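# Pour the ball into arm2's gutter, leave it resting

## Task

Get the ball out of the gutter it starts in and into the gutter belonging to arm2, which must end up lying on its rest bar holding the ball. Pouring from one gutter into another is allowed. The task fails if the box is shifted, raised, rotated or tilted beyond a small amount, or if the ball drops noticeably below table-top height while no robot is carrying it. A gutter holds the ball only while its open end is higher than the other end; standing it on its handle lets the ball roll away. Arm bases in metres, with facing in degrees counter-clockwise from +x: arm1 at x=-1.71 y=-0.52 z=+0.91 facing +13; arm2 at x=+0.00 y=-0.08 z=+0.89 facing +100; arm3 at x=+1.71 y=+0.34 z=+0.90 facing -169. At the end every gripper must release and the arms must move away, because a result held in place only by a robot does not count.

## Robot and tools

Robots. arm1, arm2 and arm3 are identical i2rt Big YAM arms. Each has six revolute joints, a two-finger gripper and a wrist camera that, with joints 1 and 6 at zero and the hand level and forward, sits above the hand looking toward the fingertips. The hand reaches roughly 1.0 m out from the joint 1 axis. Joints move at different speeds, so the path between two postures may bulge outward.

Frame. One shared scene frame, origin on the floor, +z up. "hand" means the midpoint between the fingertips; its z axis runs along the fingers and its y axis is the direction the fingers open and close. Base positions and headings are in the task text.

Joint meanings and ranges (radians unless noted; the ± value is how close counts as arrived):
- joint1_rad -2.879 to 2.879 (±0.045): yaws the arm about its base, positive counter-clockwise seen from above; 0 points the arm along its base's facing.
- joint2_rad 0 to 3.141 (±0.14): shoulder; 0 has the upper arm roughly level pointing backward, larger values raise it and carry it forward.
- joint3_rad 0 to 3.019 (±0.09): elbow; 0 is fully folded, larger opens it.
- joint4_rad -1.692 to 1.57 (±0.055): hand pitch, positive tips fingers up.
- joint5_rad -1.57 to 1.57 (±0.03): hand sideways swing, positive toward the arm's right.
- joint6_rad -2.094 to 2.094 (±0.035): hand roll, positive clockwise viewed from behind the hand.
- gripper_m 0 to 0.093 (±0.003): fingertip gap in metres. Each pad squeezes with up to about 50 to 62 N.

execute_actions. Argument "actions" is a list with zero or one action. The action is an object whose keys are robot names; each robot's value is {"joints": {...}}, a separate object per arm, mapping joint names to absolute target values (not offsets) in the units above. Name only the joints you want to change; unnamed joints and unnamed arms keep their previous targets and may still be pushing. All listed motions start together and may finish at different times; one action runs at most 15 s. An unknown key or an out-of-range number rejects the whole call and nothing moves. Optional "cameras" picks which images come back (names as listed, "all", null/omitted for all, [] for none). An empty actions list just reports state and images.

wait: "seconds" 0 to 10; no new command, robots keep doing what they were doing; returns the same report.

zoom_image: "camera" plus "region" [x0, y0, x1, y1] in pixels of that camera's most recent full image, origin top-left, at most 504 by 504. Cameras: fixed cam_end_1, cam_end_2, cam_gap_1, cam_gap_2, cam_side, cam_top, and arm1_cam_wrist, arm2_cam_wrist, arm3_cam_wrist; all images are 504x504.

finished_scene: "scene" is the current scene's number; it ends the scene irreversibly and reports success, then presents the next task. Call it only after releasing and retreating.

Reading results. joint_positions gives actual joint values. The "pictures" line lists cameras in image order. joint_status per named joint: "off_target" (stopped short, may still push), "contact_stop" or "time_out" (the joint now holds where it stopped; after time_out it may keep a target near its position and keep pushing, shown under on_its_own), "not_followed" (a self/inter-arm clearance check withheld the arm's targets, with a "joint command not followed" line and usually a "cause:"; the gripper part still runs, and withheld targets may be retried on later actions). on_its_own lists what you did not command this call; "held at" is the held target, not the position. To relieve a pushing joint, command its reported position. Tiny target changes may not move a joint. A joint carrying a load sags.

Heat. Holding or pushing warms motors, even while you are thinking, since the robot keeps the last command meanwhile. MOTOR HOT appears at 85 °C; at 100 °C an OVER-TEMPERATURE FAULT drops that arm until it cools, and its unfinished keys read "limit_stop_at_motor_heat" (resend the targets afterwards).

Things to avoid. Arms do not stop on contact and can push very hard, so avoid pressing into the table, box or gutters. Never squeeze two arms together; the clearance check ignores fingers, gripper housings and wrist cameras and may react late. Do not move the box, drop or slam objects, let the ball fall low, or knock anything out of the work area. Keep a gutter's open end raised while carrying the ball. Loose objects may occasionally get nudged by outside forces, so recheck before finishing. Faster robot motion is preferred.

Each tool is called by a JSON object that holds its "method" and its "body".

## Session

{"method": "execute_actions", "body": {"actions": []}}

Scene clock: 0.00 s.
Motor temperatures (°C, as the motors report them): arm1=[21 22 21 21 20 23] | arm2=[20 22 25 21 20 23] | arm3=[21 23 22 24 23 21]
arm1.joint_positions: joint1_rad=+0.880 joint2_rad=+0.651 joint3_rad=+1.526 joint4_rad=-1.479 joint5_rad=+0.216 joint6_rad=-0.601 gripper_m=+0.094
arm1.joint_status: not commanded
arm1.hand: x=-1.5922 y=-0.3403 z=+1.4796 quat_wxyz=(-0.467, +0.636, -0.614, -0.020) (m; scene frame)
arm2.joint_positions: joint1_rad=+0.296 joint2_rad=+0.499 joint3_rad=+1.555 joint4_rad=-1.315 joint5_rad=+0.182 joint6_rad=+0.173 gripper_m=+0.094
arm2.joint_status: not commanded
arm2.hand: x=-0.0337 y=+0.0632 z=+1.5309 quat_wxyz=(-0.334, +0.601, -0.514, -0.514) (m; scene frame)
arm3.joint_positions: joint1_rad=-0.791 joint2_rad=+0.401 joint3_rad=+1.343 joint4_rad=-1.220 joint5_rad=-0.106 joint6_rad=-0.002 gripper_m=+0.095
arm3.joint_status: not commanded
arm3.hand: x=+1.5728 y=+0.4144 z=+1.4842 quat_wxyz=(+0.136, -0.771, +0.204, +0.587) (m; scene frame)
pictures: arm1_cam_wrist, arm2_cam_wrist, arm3_cam_wrist, cam_end_1, cam_end_2, cam_gap_1, cam_gap_2, cam_side, cam_top
Images, in order (width x height): arm1_cam_wrist 504x504, arm2_cam_wrist 504x504, arm3_cam_wrist 504x504, cam_end_1 504x504, cam_end_2 504x504, cam_gap_1 504x504, cam_gap_2 504x504, cam_side 504x504, cam_top 504x504.

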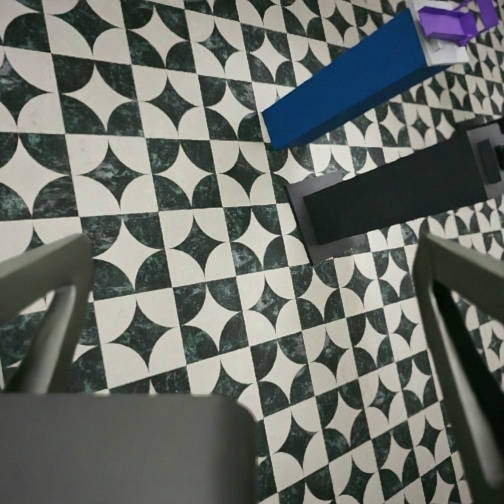

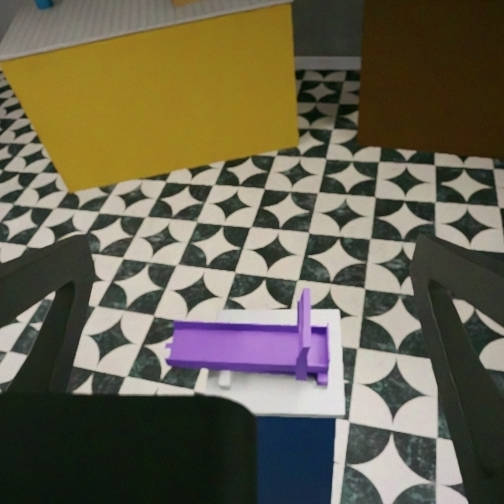

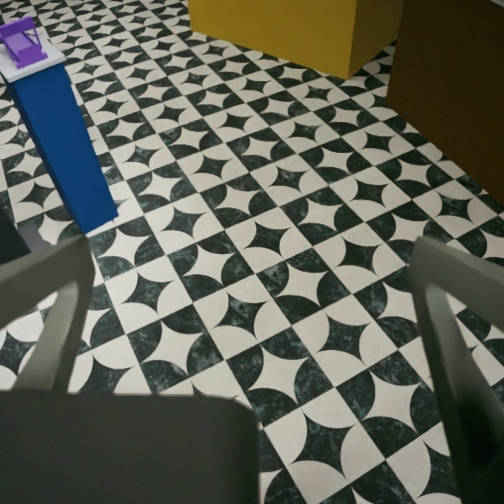

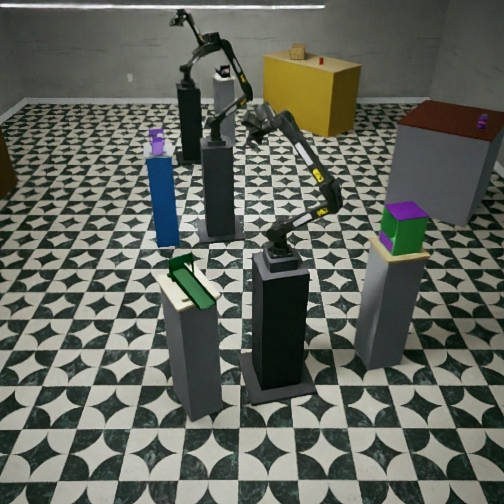

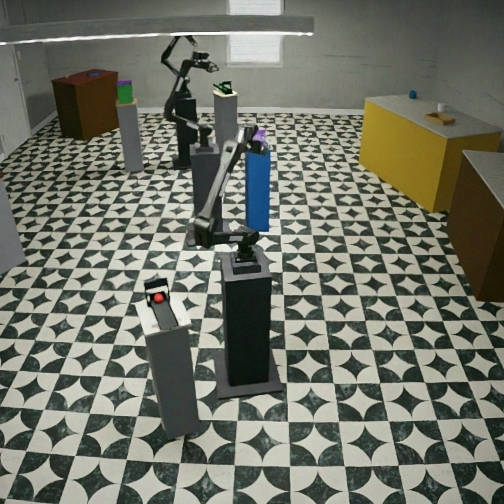

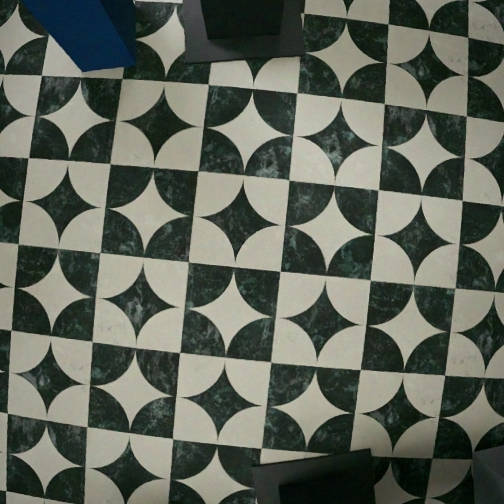

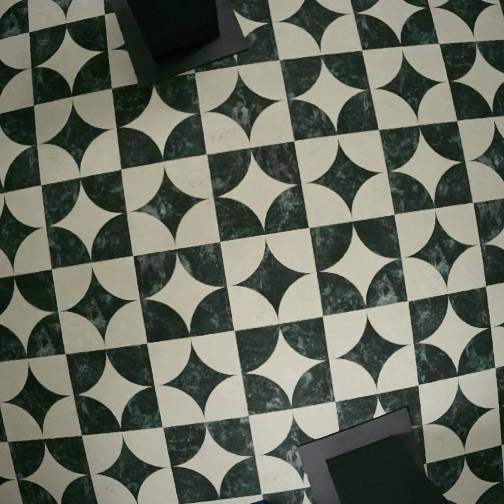

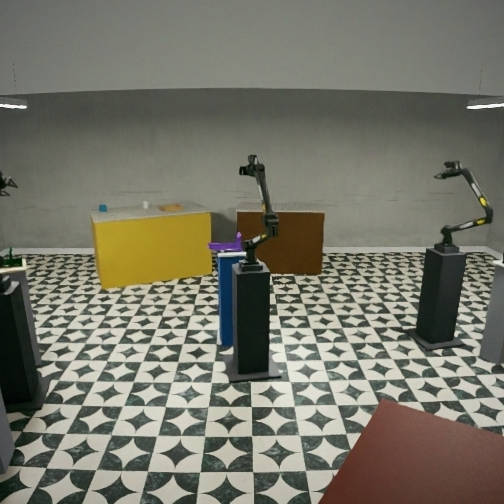

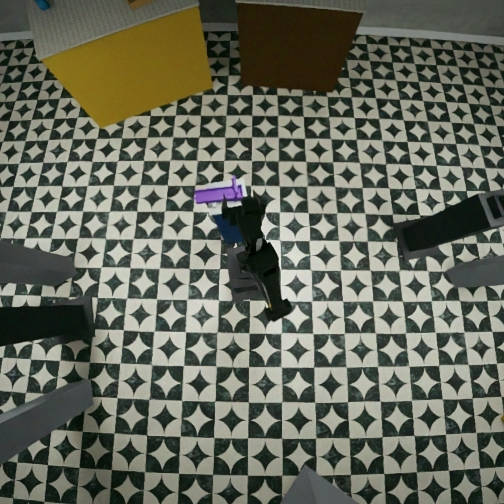

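{"method": "execute_actions", "body": {"actions": [{"arm3":{"joints":{"joint1_rad":1.85,"joint2_rad":1.3,"joint3_rad":1.43,"joint4_rad":-1.12,"joint5_rad":-0.2,"joint6_rad":0}},"arm2":{"joints":{"joint1_rad":-0.05,"joint2_rad":1.3,"joint3_rad":1.41,"joint4_rad":-1.11,"joint5_rad":-0.2,"joint6_rad":0}}}], "cameras": ["arm2_cam_wrist","arm3_cam_wrist","cam_end_2"]}}

Scene clock: 2.97 s.
Motor temperatures (°C, as the motors report them): arm1=[21 22 21 21 20 23] | arm2=[20 22 25 21 20 23] | arm3=[21 23 23 24 23 21]
arm1.joint_positions: joint1_rad=+0.880 joint2_rad=+0.651 joint3_rad=+1.526 joint4_rad=-1.479 joint5_rad=+0.216 joint6_rad=-0.601 gripper_m=+0.094
arm1.joint_status: not commanded
arm1.hand: x=-1.5922 y=-0.3403 z=+1.4796 quat_wxyz=(-0.467, +0.636, -0.614, -0.020) (m; scene frame)
arm2.joint_positions: joint1_rad=-0.047 joint2_rad=+1.315 joint3_rad=+1.389 joint4_rad=-1.118 joint5_rad=-0.198 joint6_rad=+0.016 gripper_m=+0.094
arm2.joint_status: all done
arm2.hand: x=-0.0949 y=+0.4064 z=+1.2228 quat_wxyz=(-0.096, +0.733, -0.620, -0.261) (m; scene frame)
arm3.joint_positions: joint1_rad=+1.848 joint2_rad=+1.314 joint3_rad=+1.404 joint4_rad=-1.133 joint5_rad=-0.200 joint6_rad=-0.002 gripper_m=+0.095
arm3.joint_status: all done
arm3.hand: x=+1.9691 y=-0.0864 z=+1.2415 quat_wxyz=(-0.272, -0.479, -0.833, +0.055) (m; scene frame)
pictures: arm2_cam_wrist, arm3_cam_wrist, cam_end_2
Images, in order (width x height): arm2_cam_wrist 504x504, arm3_cam_wrist 504x504, cam_end_2 504x504.

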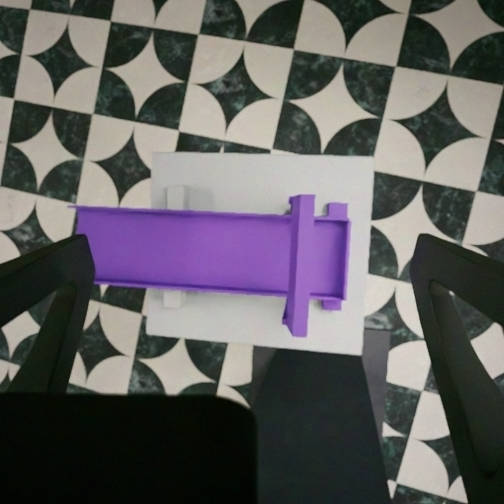

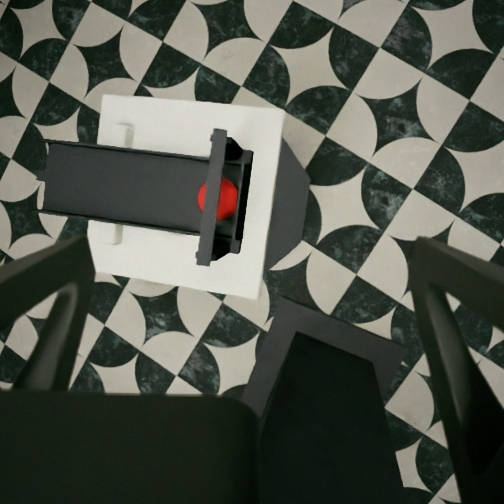

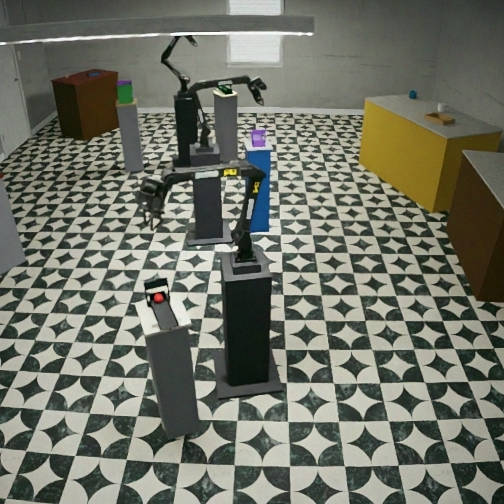

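{"method": "execute_actions", "body": {"actions": [{"arm3":{"joints":{"joint1_rad":2.02,"joint2_rad":1.75,"joint3_rad":1.53,"joint4_rad":-1.3,"joint6_rad":0.2}},"arm2":{"joints":{"joint1_rad":0,"joint2_rad":1.61,"joint3_rad":1.36,"joint4_rad":-1.3,"joint6_rad":0.05}}}], "cameras": ["arm2_cam_wrist","arm3_cam_wrist"]}}

Scene clock: 4.80 s.
Motor temperatures (°C, as the motors report them): arm1=[21 22 21 21 20 23] | arm2=[20 22 26 21 20 23] | arm3=[21 23 23 24 23 21]
arm1.joint_positions: joint1_rad=+0.880 joint2_rad=+0.651 joint3_rad=+1.526 joint4_rad=-1.479 joint5_rad=+0.216 joint6_rad=-0.601 gripper_m=+0.094
arm1.joint_status: not commanded
arm1.hand: x=-1.5922 y=-0.3403 z=+1.4796 quat_wxyz=(-0.467, +0.636, -0.614, -0.020) (m; scene frame)
arm2.joint_positions: joint1_rad=+0.001 joint2_rad=+1.626 joint3_rad=+1.339 joint4_rad=-1.295 joint5_rad=-0.199 joint6_rad=+0.034 gripper_m=+0.094
arm2.joint_status: all done
arm2.hand: x=-0.1162 y=+0.3811 z=+1.0448 quat_wxyz=(+0.082, +0.752, -0.651, -0.061) (m; scene frame)
arm3.joint_positions: joint1_rad=+2.029 joint2_rad=+1.761 joint3_rad=+1.504 joint4_rad=-1.287 joint5_rad=-0.200 joint6_rad=+0.188 gripper_m=+0.095
arm3.joint_status: all done
arm3.hand: x=+2.0670 y=-0.0673 z=+1.0529 quat_wxyz=(-0.049, -0.522, -0.847, -0.087) (m; scene frame)
pictures: arm2_cam_wrist, arm3_cam_wrist
Images, in order (width x height): arm2_cam_wrist 504x504, arm3_cam_wrist 504x504.

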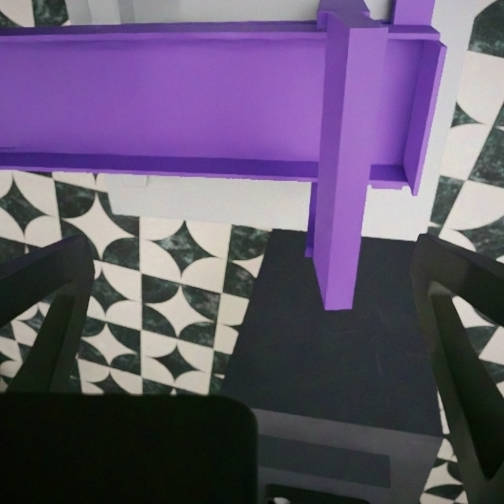

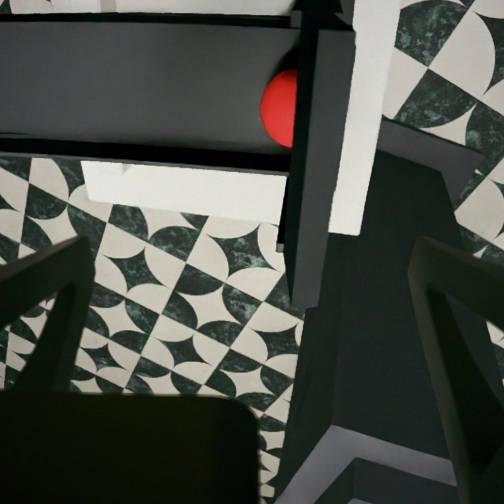

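{"method": "execute_actions", "body": {"actions": [{"arm3":{"joints":{"joint1_rad":2.0,"joint3_rad":1.38,"joint4_rad":-1.14,"gripper_m":0.06}},"arm2":{"joints":{"joint1_rad":-0.047,"joint3_rad":1.22,"joint4_rad":-1.14,"joint6_rad":-0.01,"gripper_m":0.06}}}], "cameras": ["arm2_cam_wrist","arm3_cam_wrist"]}}

Scene clock: 6.07 s.
Motor temperatures (°C, as the motors report them): arm1=[21 22 21 21 20 23] | arm2=[20 22 26 21 20 23] | arm3=[21 24 24 24 23 21]
arm1.joint_positions: joint1_rad=+0.880 joint2_rad=+0.651 joint3_rad=+1.526 joint4_rad=-1.479 joint5_rad=+0.216 joint6_rad=-0.601 gripper_m=+0.094
arm1.joint_status: not commanded
arm1.hand: x=-1.5922 y=-0.3403 z=+1.4796 quat_wxyz=(-0.467, +0.636, -0.614, -0.020) (m; scene frame)
arm2.joint_positions: joint1_rad=-0.050 joint2_rad=+1.620 joint3_rad=+1.210 joint4_rad=-1.149 joint5_rad=-0.199 joint6_rad=+0.006 gripper_m=+0.060
arm2.joint_status: all done
arm2.hand: x=-0.0911 y=+0.3739 z=+1.0011 quat_wxyz=(+0.073, +0.745, -0.659, -0.073) (m; scene frame)
arm3.joint_positions: joint1_rad=+2.012 joint2_rad=+1.756 joint3_rad=+1.365 joint4_rad=-1.157 joint5_rad=-0.200 joint6_rad=+0.188 gripper_m=+0.060
arm3.joint_status: all done
arm3.hand: x=+2.0488 y=-0.0583 z=+1.0049 quat_wxyz=(-0.047, -0.529, -0.843, -0.088) (m; scene frame)
pictures: arm2_cam_wrist, arm3_cam_wrist
Images, in order (width x height): arm2_cam_wrist 504x504, arm3_cam_wrist 504x504.

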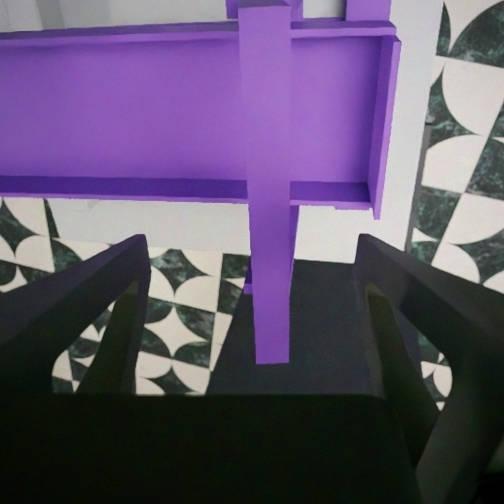

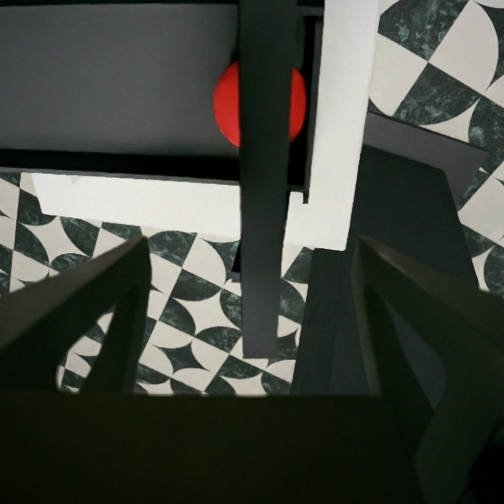

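{"method": "execute_actions", "body": {"actions": [{"arm3":{"joints":{"joint1_rad":2.03,"joint2_rad":1.825,"joint4_rad":-1.07}},"arm2":{"joints":{"joint2_rad":1.695,"joint4_rad":-1.08,"joint6_rad":-0.05}}}], "cameras": ["arm2_cam_wrist","arm3_cam_wrist"]}}

Scene clock: 7.53 s.
Motor temperatures (°C, as the motors report them): arm1=[21 22 22 21 20 23] | arm2=[20 22 26 21 20 23] | arm3=[21 24 24 24 23 21]
arm1.joint_positions: joint1_rad=+0.880 joint2_rad=+0.651 joint3_rad=+1.526 joint4_rad=-1.479 joint5_rad=+0.216 joint6_rad=-0.601 gripper_m=+0.094
arm1.joint_status: not commanded
arm1.hand: x=-1.5922 y=-0.3403 z=+1.4796 quat_wxyz=(-0.467, +0.636, -0.614, -0.020) (m; scene frame)
arm2.joint_positions: joint1_rad=-0.050 joint2_rad=+1.702 joint3_rad=+1.210 joint4_rad=-1.089 joint5_rad=-0.199 joint6_rad=-0.034 gripper_m=+0.060
arm2.joint_status: all done
arm2.hand: x=-0.0928 y=+0.3854 z=+0.9647 quat_wxyz=(+0.078, +0.758, -0.645, -0.066) (m; scene frame)
arm3.joint_positions: joint1_rad=+2.014 joint2_rad=+1.836 joint3_rad=+1.365 joint4_rad=-1.086 joint5_rad=-0.200 joint6_rad=+0.188 gripper_m=+0.060
arm3.joint_status: all done
arm3.hand: x=+2.0577 y=-0.0681 z=+0.9652 quat_wxyz=(-0.043, -0.528, -0.843, -0.089) (m; scene frame)
pictures: arm2_cam_wrist, arm3_cam_wrist
Images, in order (width x height): arm2_cam_wrist 504x504, arm3_cam_wrist 504x504.

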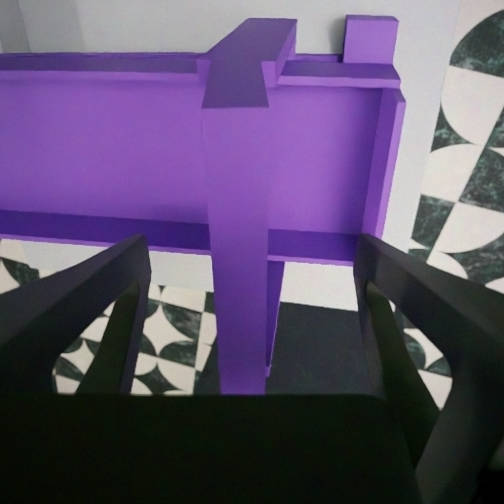

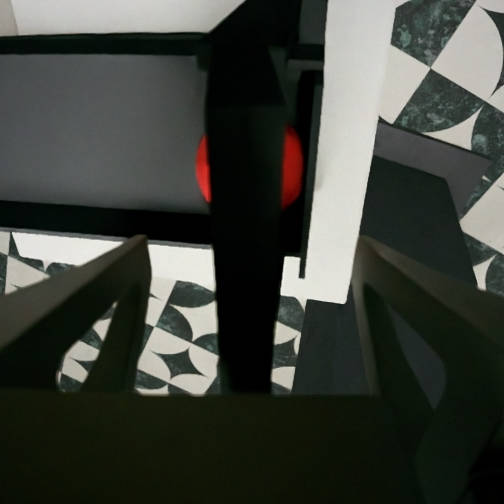

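{"method": "execute_actions", "body": {"actions": [{"arm3":{"joints":{"gripper_m":0}},"arm2":{"joints":{"gripper_m":0}}}], "cameras": []}}

{"method": "execute_actions", "body": {"actions": [{"arm3":{"joints":{"joint2_rad":1.7,"joint3_rad":1.5,"joint4_rad":-1.25,"joint5_rad":-0.42}},"arm2":{"joints":{"joint2_rad":1.6,"joint3_rad":1.38,"joint4_rad":-1.27,"joint5_rad":-0.3}}}], "cameras": ["arm3_cam_wrist"]}}

{"method": "execute_actions", "body": {"actions": [{"arm3":{"joints":{"joint1_rad":1.4,"joint4_rad":-1.05,"joint5_rad":-0.34,"joint6_rad":0.65}},"arm2":{"joints":{"joint1_rad":-0.8,"joint4_rad":-1.05,"joint5_rad":0,"joint6_rad":1.58}}}], "cameras": ["arm3_cam_wrist"]}}

{"method": "execute_actions", "body": {"actions": [{"arm3":{"joints":{"joint1_rad":0.7,"joint3_rad":1.63,"joint5_rad":-0.19,"joint6_rad":1.12}},"arm2":{"joints":{"joint1_rad":-1.5,"joint2_rad":1.95,"joint3_rad":1.78}}}], "cameras": ["arm3_cam_wrist"]}}

{"method": "execute_actions", "body": {"actions": [{"arm3":{"joints":{"joint1_rad":0.05,"joint3_rad":1.9,"joint4_rad":-1.3,"joint5_rad":0,"joint6_rad":1.58}}}], "cameras": ["arm3_cam_wrist"]}}

{"method": "execute_actions", "body": {"actions": [{"arm3":{"joints":{"joint2_rad":2.05,"joint3_rad":2.25,"joint4_rad":-1.42}}}], "cameras": ["cam_side","cam_gap_2"]}}

{"method": "zoom_image", "body": {"camera": "cam_side", "region": [290, 170, 430, 270]}}

Scene clock: 9.20 s.
Motor temperatures (°C, as the motors report them): arm1=[21 22 22 21 20 23] | arm2=[20 22 26 21 20 23] | arm3=[21 24 24 24 23 21]
arm1.joint_positions: joint1_rad=+0.880 joint2_rad=+0.651 joint3_rad=+1.526 joint4_rad=-1.479 joint5_rad=+0.216 joint6_rad=-0.601 gripper_m=+0.094
arm1.joint_status: not commanded
arm1.hand: x=-1.5922 y=-0.3403 z=+1.4796 quat_wxyz=(-0.467, +0.636, -0.614, -0.020) (m; scene frame)
arm2.joint_positions: joint1_rad=-0.050 joint2_rad=+1.702 joint3_rad=+1.210 joint4_rad=-1.089 joint5_rad=-0.205 joint6_rad=-0.036 gripper_m=+0.011
arm2.joint_status: gripper_m off_target (ended at +0.011, target +0.000)
arm2.hand: x=-0.0940 y=+0.3853 z=+0.9650 quat_wxyz=(+0.080, +0.758, -0.644, -0.069) (m; scene frame)
arm3.joint_positions: joint1_rad=+2.015 joint2_rad=+1.835 joint3_rad=+1.365 joint4_rad=-1.086 joint5_rad=-0.208 joint6_rad=+0.189 gripper_m=+0.012
arm3.joint_status: gripper_m off_target (ended at +0.012, target +0.000)
arm3.hand: x=+2.0590 y=-0.0674 z=+0.9658 quat_wxyz=(-0.045, -0.528, -0.843, -0.093) (m; scene frame)
pictures: none
No camera images: the call's "cameras" was empty. Leave "cameras" out to get every camera's image.

Scene clock: 10.37 s.
Motor temperatures (°C, as the motors report them): arm1=[21 22 22 21 20 23] | arm2=[20 22 27 21 20 23] | arm3=[21 24 24 24 23 21]
arm1.joint_positions: joint1_rad=+0.880 joint2_rad=+0.651 joint3_rad=+1.526 joint4_rad=-1.479 joint5_rad=+0.216 joint6_rad=-0.601 gripper_m=+0.094
arm1.joint_status: not commanded
arm1.hand: x=-1.5922 y=-0.3403 z=+1.4796 quat_wxyz=(-0.467, +0.636, -0.614, -0.020) (m; scene frame)
arm2.joint_positions: joint1_rad=-0.050 joint2_rad=+1.606 joint3_rad=+1.336 joint4_rad=-1.264 joint5_rad=-0.294 joint6_rad=-0.037 gripper_m=+0.011
arm2.joint_status: all done
arm2.hand: x=-0.1088 y=+0.3900 z=+1.0568 quat_wxyz=(+0.098, +0.756, -0.637, -0.115) (m; scene frame)
arm3.joint_positions: joint1_rad=+2.016 joint2_rad=+1.709 joint3_rad=+1.462 joint4_rad=-1.237 joint5_rad=-0.412 joint6_rad=+0.190 gripper_m=+0.012
arm3.joint_status: all done
arm3.hand: x=+2.0872 y=-0.0479 z=+1.0751 quat_wxyz=(-0.114, -0.512, -0.833, -0.174) (m; scene frame)
pictures: arm3_cam_wrist
Images, in order (width x height): arm3_cam_wrist 504x504.

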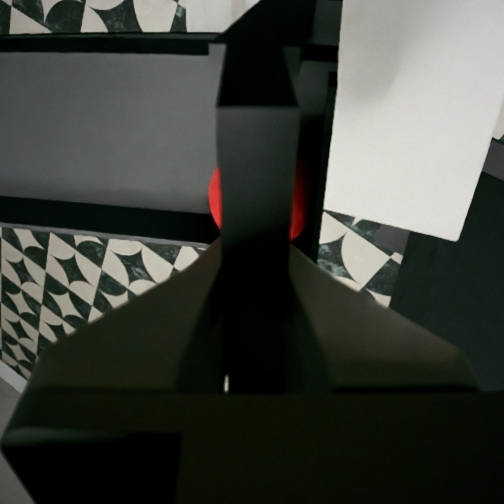

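Scene clock: 12.57 s.
Motor temperatures (°C, as the motors report them): arm1=[21 22 22 21 20 23] | arm2=[20 22 28 21 20 23] | arm3=[21 24 25 24 23 21]
arm1.joint_positions: joint1_rad=+0.880 joint2_rad=+0.651 joint3_rad=+1.526 joint4_rad=-1.479 joint5_rad=+0.216 joint6_rad=-0.601 gripper_m=+0.094
arm1.joint_status: not commanded
arm1.hand: x=-1.5922 y=-0.3403 z=+1.4796 quat_wxyz=(-0.467, +0.636, -0.614, -0.020) (m; scene frame)
arm2.joint_positions: joint1_rad=-0.806 joint2_rad=+1.607 joint3_rad=+1.336 joint4_rad=-1.058 joint5_rad=+0.003 joint6_rad=+1.564 gripper_m=+0.011
arm2.joint_status: all done
arm2.hand: x=+0.3135 y=+0.3488 z=+1.0532 quat_wxyz=(-0.036, -0.304, -0.945, -0.114) (m; scene frame)
arm3.joint_positions: joint1_rad=+1.392 joint2_rad=+1.713 joint3_rad=+1.462 joint4_rad=-1.066 joint5_rad=-0.333 joint6_rad=+0.638 gripper_m=+0.012
arm3.joint_status: all done
arm3.hand: x=+1.7793 y=-0.2332 z=+1.0755 quat_wxyz=(-0.186, -0.860, -0.465, -0.091) (m; scene frame)
pictures: arm3_cam_wrist
Images, in order (width x height): arm3_cam_wrist 504x504.

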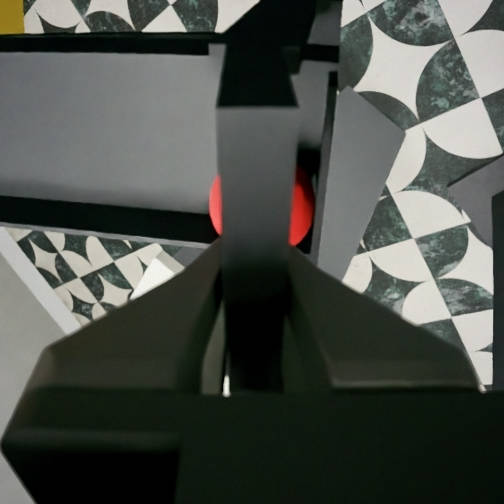

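Scene clock: 14.57 s.
Motor temperatures (°C, as the motors report them): arm1=[21 22 22 21 20 23] | arm2=[20 22 28 21 20 23] | arm3=[21 24 25 24 23 21]
arm1.joint_positions: joint1_rad=+0.880 joint2_rad=+0.651 joint3_rad=+1.526 joint4_rad=-1.479 joint5_rad=+0.216 joint6_rad=-0.601 gripper_m=+0.094
arm1.joint_status: not commanded
arm1.hand: x=-1.5922 y=-0.3403 z=+1.4796 quat_wxyz=(-0.467, +0.636, -0.614, -0.020) (m; scene frame)
arm2.joint_positions: joint1_rad=-1.495 joint2_rad=+1.985 joint3_rad=+1.710 joint4_rad=-1.051 joint5_rad=+0.000 joint6_rad=+1.567 gripper_m=+0.011
arm2.joint_status: all done
arm2.hand: x=+0.6433 y=+0.0860 z=+0.9925 quat_wxyz=(-0.072, -0.607, -0.786, -0.095) (m; scene frame)
arm3.joint_positions: joint1_rad=+0.693 joint2_rad=+1.723 joint3_rad=+1.585 joint4_rad=-1.064 joint5_rad=-0.185 joint6_rad=+1.108 gripper_m=+0.012
arm3.joint_status: all done
arm3.hand: x=+1.3523 y=-0.1562 z=+1.1187 quat_wxyz=(-0.204, -0.974, +0.091, +0.023) (m; scene frame)
pictures: arm3_cam_wrist
Images, in order (width x height): arm3_cam_wrist 504x504.

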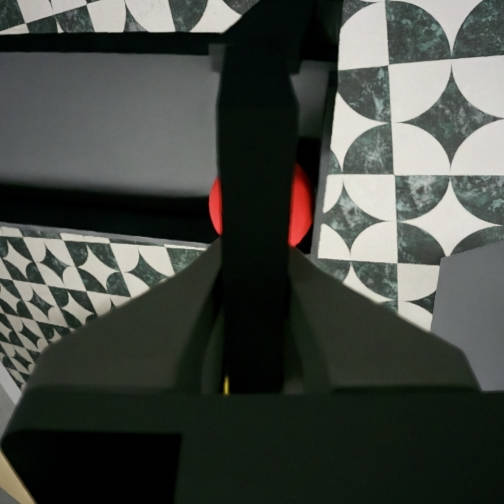

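Scene clock: 16.10 s.
Motor temperatures (°C, as the motors report them): arm1=[21 22 22 21 20 23] | arm2=[20 23 29 21 20 23] | arm3=[21 24 25 24 23 21]
arm1.joint_positions: joint1_rad=+0.880 joint2_rad=+0.651 joint3_rad=+1.526 joint4_rad=-1.479 joint5_rad=+0.216 joint6_rad=-0.601 gripper_m=+0.094
arm1.joint_status: not commanded
arm1.hand: x=-1.5922 y=-0.3403 z=+1.4796 quat_wxyz=(-0.467, +0.636, -0.614, -0.020) (m; scene frame)
arm2.joint_positions: joint1_rad=-1.495 joint2_rad=+1.985 joint3_rad=+1.710 joint4_rad=-1.051 joint5_rad=+0.000 joint6_rad=+1.567 gripper_m=+0.011
arm2.joint_status: not commanded
arm2.hand: x=+0.6433 y=+0.0860 z=+0.9925 quat_wxyz=(-0.072, -0.607, -0.786, -0.095) (m; scene frame)
arm3.joint_positions: joint1_rad=+0.046 joint2_rad=+1.727 joint3_rad=+1.855 joint4_rad=-1.292 joint5_rad=+0.001 joint6_rad=+1.567 gripper_m=+0.012
arm3.joint_status: all done
arm3.hand: x=+1.1087 y=+0.1909 z=+1.2195 quat_wxyz=(-0.160, -0.771, +0.604, +0.125) (m; scene frame)
pictures: arm3_cam_wrist
Images, in order (width x height): arm3_cam_wrist 504x504.

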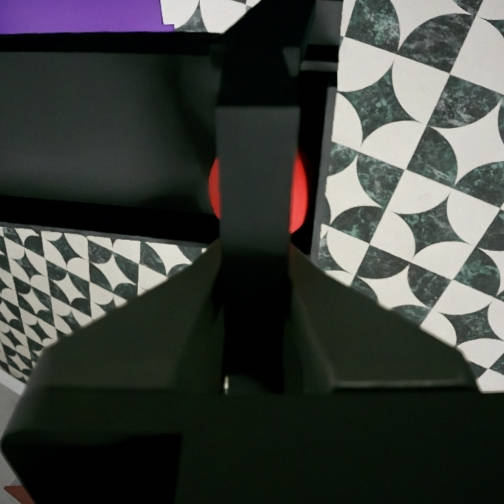

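Scene clock: 17.57 s.
Motor temperatures (°C, as the motors report them): arm1=[21 22 22 21 20 23] | arm2=[20 23 29 21 20 23] | arm3=[21 24 26 24 23 21]
arm1.joint_positions: joint1_rad=+0.880 joint2_rad=+0.651 joint3_rad=+1.526 joint4_rad=-1.479 joint5_rad=+0.216 joint6_rad=-0.601 gripper_m=+0.094
arm1.joint_status: not commanded
arm1.hand: x=-1.5922 y=-0.3403 z=+1.4796 quat_wxyz=(-0.467, +0.636, -0.614, -0.020) (m; scene frame)
arm2.joint_positions: joint1_rad=-1.495 joint2_rad=+1.985 joint3_rad=+1.710 joint4_rad=-1.051 joint5_rad=+0.000 joint6_rad=+1.567 gripper_m=+0.011
arm2.joint_status: not commanded
arm2.hand: x=+0.6433 y=+0.0860 z=+0.9925 quat_wxyz=(-0.072, -0.607, -0.786, -0.095) (m; scene frame)
arm3.joint_positions: joint1_rad=+0.046 joint2_rad=+2.089 joint3_rad=+2.186 joint4_rad=-1.412 joint5_rad=+0.001 joint6_rad=+1.568 gripper_m=+0.012
arm3.joint_status: all done
arm3.hand: x=+1.0243 y=+0.1701 z=+1.1278 quat_wxyz=(-0.101, -0.781, +0.612, +0.079) (m; scene frame)
pictures: cam_gap_2, cam_side
Images, in order (width x height): cam_gap_2 504x504, cam_side 504x504.

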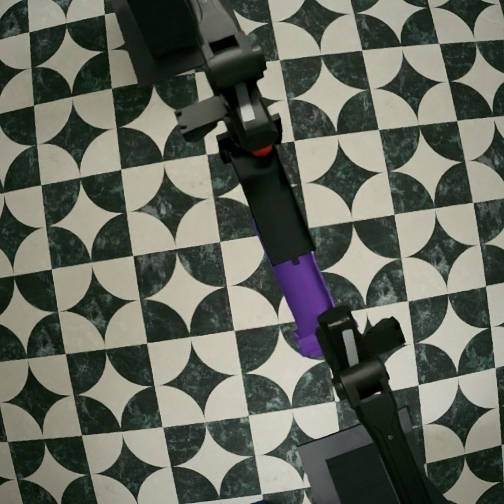

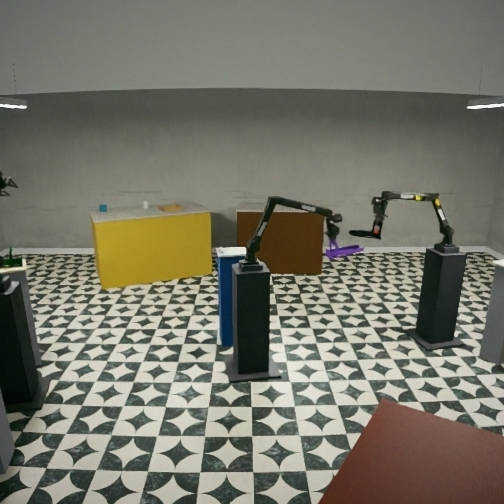

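Region (290, 170, 430, 270) of cam_side's 504x504 image, scaled by 3.600, with more detail than that image has; it fills the top 360 rows of this view, and the rest is white.

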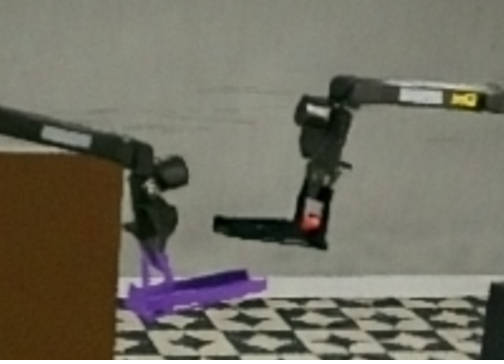

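{"method": "execute_actions", "body": {"actions": [{"arm3":{"joints":{"joint4_rad":-1.5}},"arm2":{"joints":{"joint1_rad":-1.52,"joint3_rad":1.81}}}], "cameras": ["cam_side","cam_gap_2"]}}

{"method": "zoom_image", "body": {"camera": "cam_side", "region": [290, 170, 430, 270]}}

{"method": "zoom_image", "body": {"camera": "cam_gap_2", "region": [200, 140, 400, 340]}}

Scene clock: 18.63 s.
Motor temperatures (°C, as the motors report them): arm1=[21 22 22 21 20 23] | arm2=[20 23 30 21 20 23] | arm3=[21 24 26 24 23 21]
arm1.joint_positions: joint1_rad=+0.880 joint2_rad=+0.651 joint3_rad=+1.526 joint4_rad=-1.479 joint5_rad=+0.216 joint6_rad=-0.601 gripper_m=+0.094
arm1.joint_status: not commanded
arm1.hand: x=-1.5922 y=-0.3403 z=+1.4796 quat_wxyz=(-0.467, +0.636, -0.614, -0.020) (m; scene frame)
arm2.joint_positions: joint1_rad=-1.519 joint2_rad=+1.985 joint3_rad=+1.741 joint4_rad=-1.052 joint5_rad=+0.000 joint6_rad=+1.567 gripper_m=+0.011
arm2.joint_status: all done
arm2.hand: x=+0.6571 y=+0.0734 z=+1.0057 quat_wxyz=(-0.082, -0.615, -0.777, -0.106) (m; scene frame)
arm3.joint_positions: joint1_rad=+0.046 joint2_rad=+2.089 joint3_rad=+2.186 joint4_rad=-1.489 joint5_rad=+0.001 joint6_rad=+1.568 gripper_m=+0.012
arm3.joint_status: all done
arm3.hand: x=+1.0423 y=+0.1745 z=+1.1237 quat_wxyz=(-0.071, -0.784, +0.614, +0.055) (m; scene frame)
pictures: cam_gap_2, cam_side
Images, in order (width x height): cam_gap_2 504x504, cam_side 504x504.

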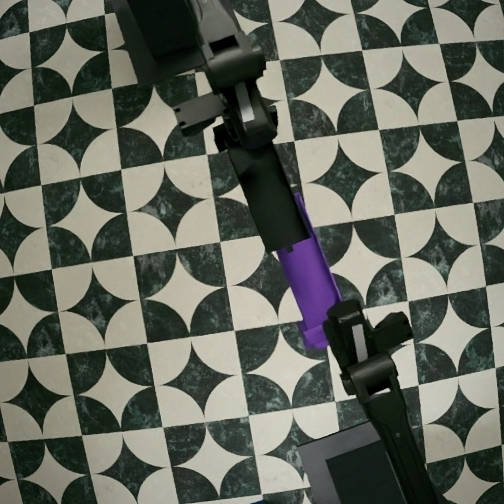

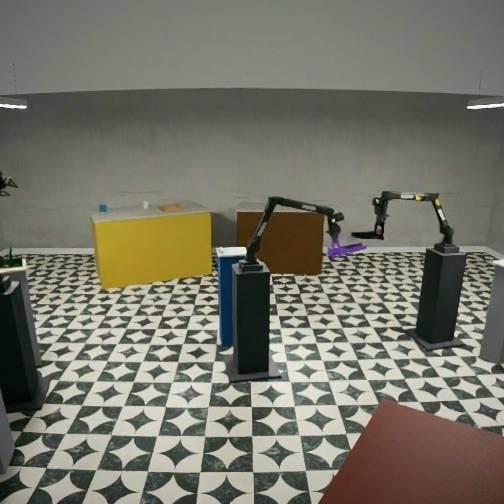

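Region (290, 170, 430, 270) of cam_side's 504x504 image, scaled by 3.600, with more detail than that image has; it fills the top 360 rows of this view, and the rest is white.

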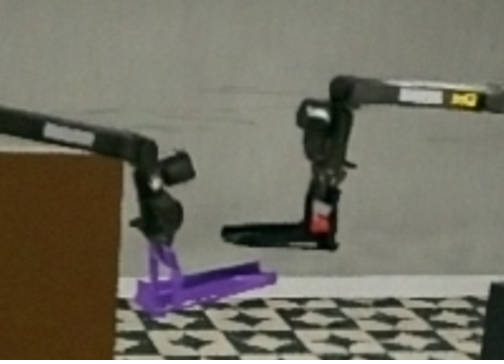

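Region (200, 140, 400, 340) of cam_gap_2's 504x504 image, scaled by 2.520, with more detail than that image has.

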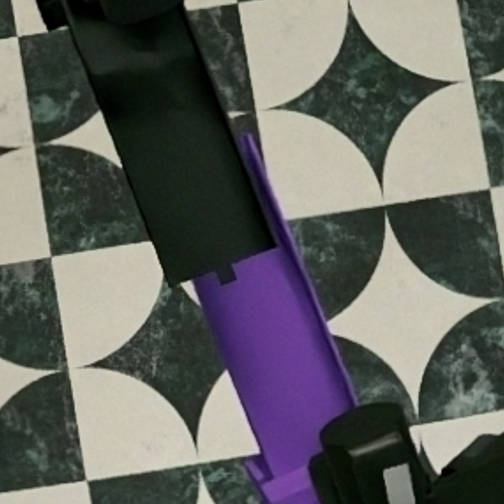

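Overshot; come back about 0.016.

{"method": "execute_actions", "body": {"actions": [{"arm2":{"joints":{"joint1_rad":-1.497}},"arm3":{"joints":{"joint4_rad":-1.53}}}], "cameras": ["cam_gap_2"]}}

{"method": "zoom_image", "body": {"camera": "cam_gap_2", "region": [200, 140, 400, 340]}}

Scene clock: 20.03 s.
Motor temperatures (°C, as the motors report them): arm1=[21 22 22 21 20 23] | arm2=[20 23 30 21 20 23] | arm3=[21 24 26 24 23 21]
arm1.joint_positions: joint1_rad=+0.880 joint2_rad=+0.651 joint3_rad=+1.526 joint4_rad=-1.479 joint5_rad=+0.216 joint6_rad=-0.601 gripper_m=+0.094
arm1.joint_status: not commanded
arm1.hand: x=-1.5922 y=-0.3403 z=+1.4796 quat_wxyz=(-0.467, +0.636, -0.614, -0.020) (m; scene frame)
arm2.joint_positions: joint1_rad=-1.499 joint2_rad=+1.985 joint3_rad=+1.741 joint4_rad=-1.052 joint5_rad=+0.000 joint6_rad=+1.567 gripper_m=+0.011
arm2.joint_status: all done
arm2.hand: x=+0.6540 y=+0.0861 z=+1.0057 quat_wxyz=(-0.081, -0.607, -0.783, -0.107) (m; scene frame)
arm3.joint_positions: joint1_rad=+0.046 joint2_rad=+2.089 joint3_rad=+2.186 joint4_rad=-1.519 joint5_rad=+0.001 joint6_rad=+1.568 gripper_m=+0.012
arm3.joint_status: all done
arm3.hand: x=+1.0493 y=+0.1762 z=+1.1225 quat_wxyz=(-0.060, -0.785, +0.615, +0.046) (m; scene frame)
pictures: cam_gap_2
Images, in order (width x height): cam_gap_2 504x504.

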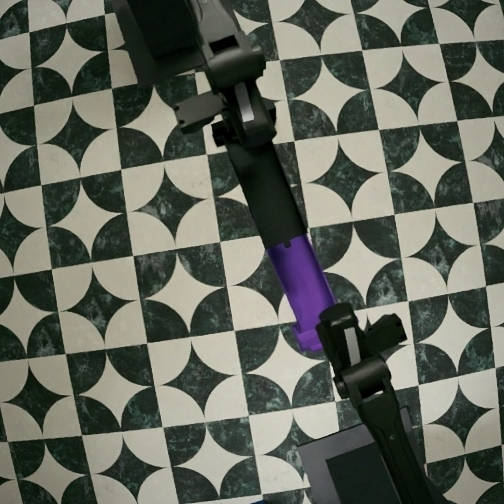

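Region (200, 140, 400, 340) of cam_gap_2's 504x504 image, scaled by 2.520, with more detail than that image has.

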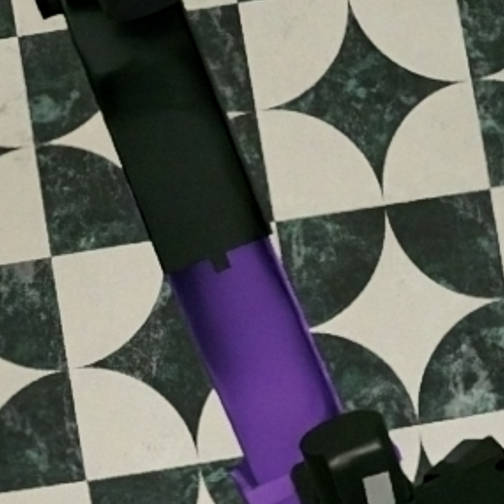

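{"method": "execute_actions", "body": {"actions": [{"arm3":{"joints":{"joint4_rad":-1.63}}}], "cameras": []}}

{"method": "wait", "body": {"seconds": 2.5}}

Scene clock: 21.10 s.
Motor temperatures (°C, as the motors report them): arm1=[21 22 22 21 20 23] | arm2=[20 23 31 21 20 23] | arm3=[21 25 27 24 23 21]
arm1.joint_positions: joint1_rad=+0.880 joint2_rad=+0.651 joint3_rad=+1.526 joint4_rad=-1.479 joint5_rad=+0.216 joint6_rad=-0.601 gripper_m=+0.094
arm1.joint_status: not commanded
arm1.hand: x=-1.5922 y=-0.3403 z=+1.4796 quat_wxyz=(-0.467, +0.636, -0.614, -0.020) (m; scene frame)
arm2.joint_positions: joint1_rad=-1.499 joint2_rad=+1.985 joint3_rad=+1.741 joint4_rad=-1.052 joint5_rad=+0.000 joint6_rad=+1.567 gripper_m=+0.011
arm2.joint_status: not commanded
arm2.hand: x=+0.6540 y=+0.0861 z=+1.0057 quat_wxyz=(-0.081, -0.607, -0.783, -0.107) (m; scene frame)
arm3.joint_positions: joint1_rad=+0.046 joint2_rad=+2.089 joint3_rad=+2.186 joint4_rad=-1.619 joint5_rad=+0.001 joint6_rad=+1.568 gripper_m=+0.012
arm3.joint_status: all done
arm3.hand: x=+1.0732 y=+0.1820 z=+1.1201 quat_wxyz=(-0.020, -0.787, +0.616, +0.015) (m; scene frame)
pictures: none
No camera images: the call's "cameras" was empty. Leave "cameras" out to get every camera's image.

Scene clock: 23.60 s.
Motor temperatures (°C, as the motors report them): arm1=[21 22 23 21 20 23] | arm2=[20 24 31 21 20 23] | arm3=[21 25 27 24 23 21]
arm1.joint_positions: joint1_rad=+0.880 joint2_rad=+0.651 joint3_rad=+1.526 joint4_rad=-1.479 joint5_rad=+0.216 joint6_rad=-0.601 gripper_m=+0.094
arm1.joint_status: not commanded
arm1.hand: x=-1.5922 y=-0.3403 z=+1.4796 quat_wxyz=(-0.467, +0.636, -0.614, -0.020) (m; scene frame)
arm2.joint_positions: joint1_rad=-1.499 joint2_rad=+1.985 joint3_rad=+1.742 joint4_rad=-1.057 joint5_rad=+0.000 joint6_rad=+1.568 gripper_m=+0.011
arm2.joint_status: not commanded
arm2.hand: x=+0.6528 y=+0.0858 z=+1.0055 quat_wxyz=(-0.080, -0.608, -0.783, -0.105) (m; scene frame)
arm3.joint_positions: joint1_rad=+0.046 joint2_rad=+2.089 joint3_rad=+2.189 joint4_rad=-1.620 joint5_rad=+0.000 joint6_rad=+1.568 gripper_m=+0.012
arm3.joint_status: all done
arm3.hand: x=+1.0728 y=+0.1819 z=+1.1210 quat_wxyz=(-0.021, -0.787, +0.616, +0.015) (m; scene frame)
wait: 2.50 s; at rest by 0.77 s
pictures: arm1_cam_wrist, arm2_cam_wrist, arm3_cam_wrist, cam_end_1, cam_end_2, cam_gap_1, cam_gap_2, cam_side, cam_top
Images, in order (width x height): arm1_cam_wrist 504x504, arm2_cam_wrist 504x504, arm3_cam_wrist 504x504, cam_end_1 504x504, cam_end_2 504x504, cam_gap_1 504x504, cam_gap_2 504x504, cam_side 504x504, cam_top 504x504.

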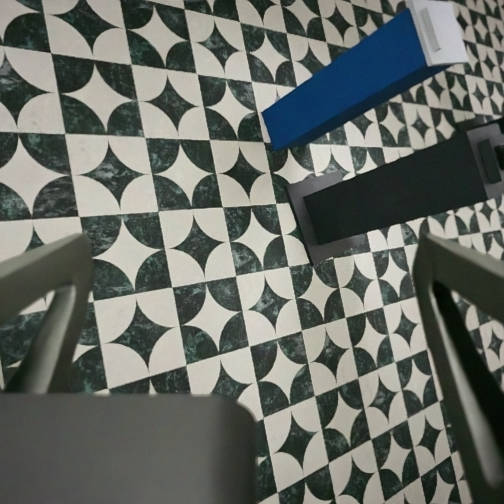

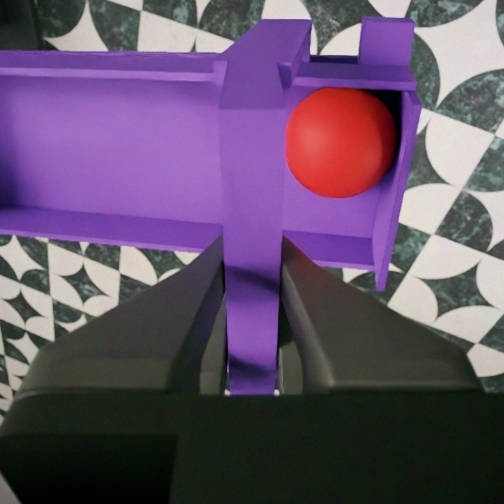

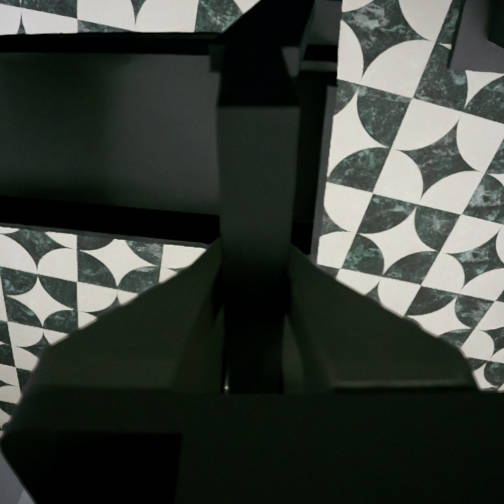

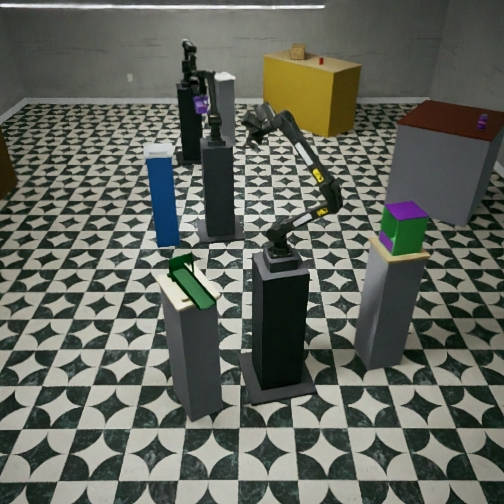

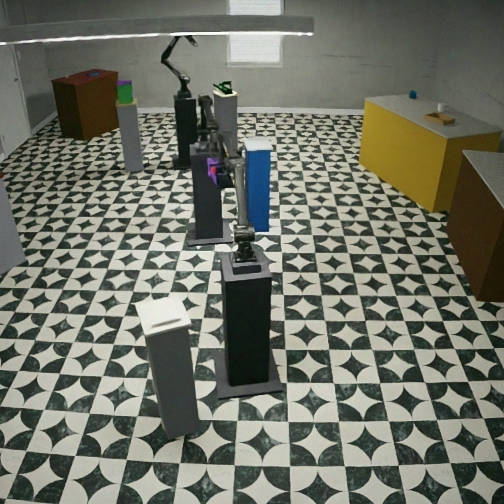

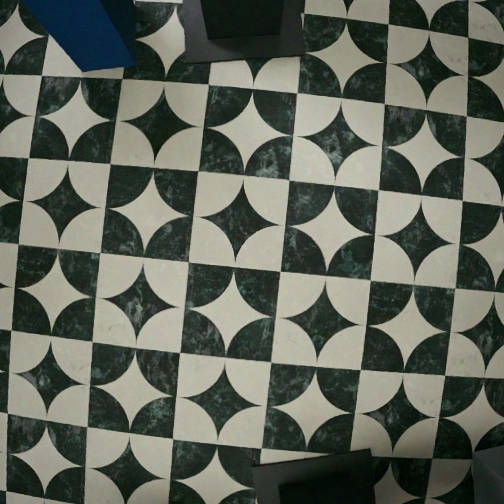

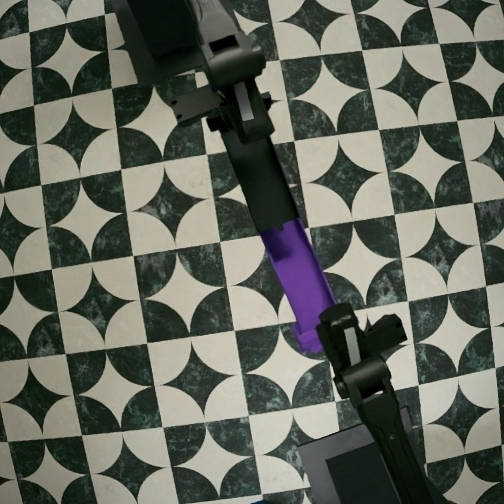

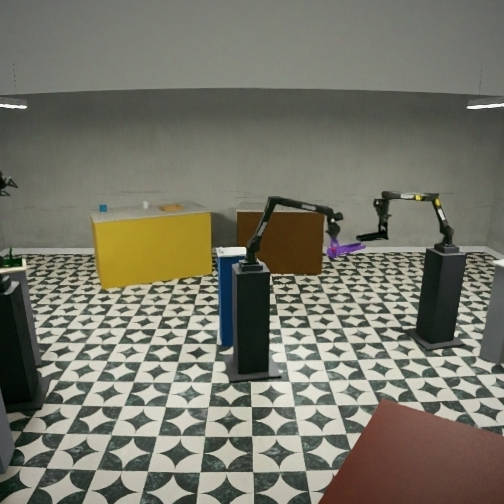

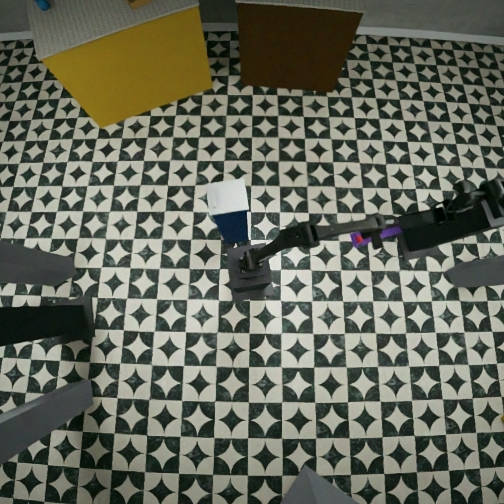

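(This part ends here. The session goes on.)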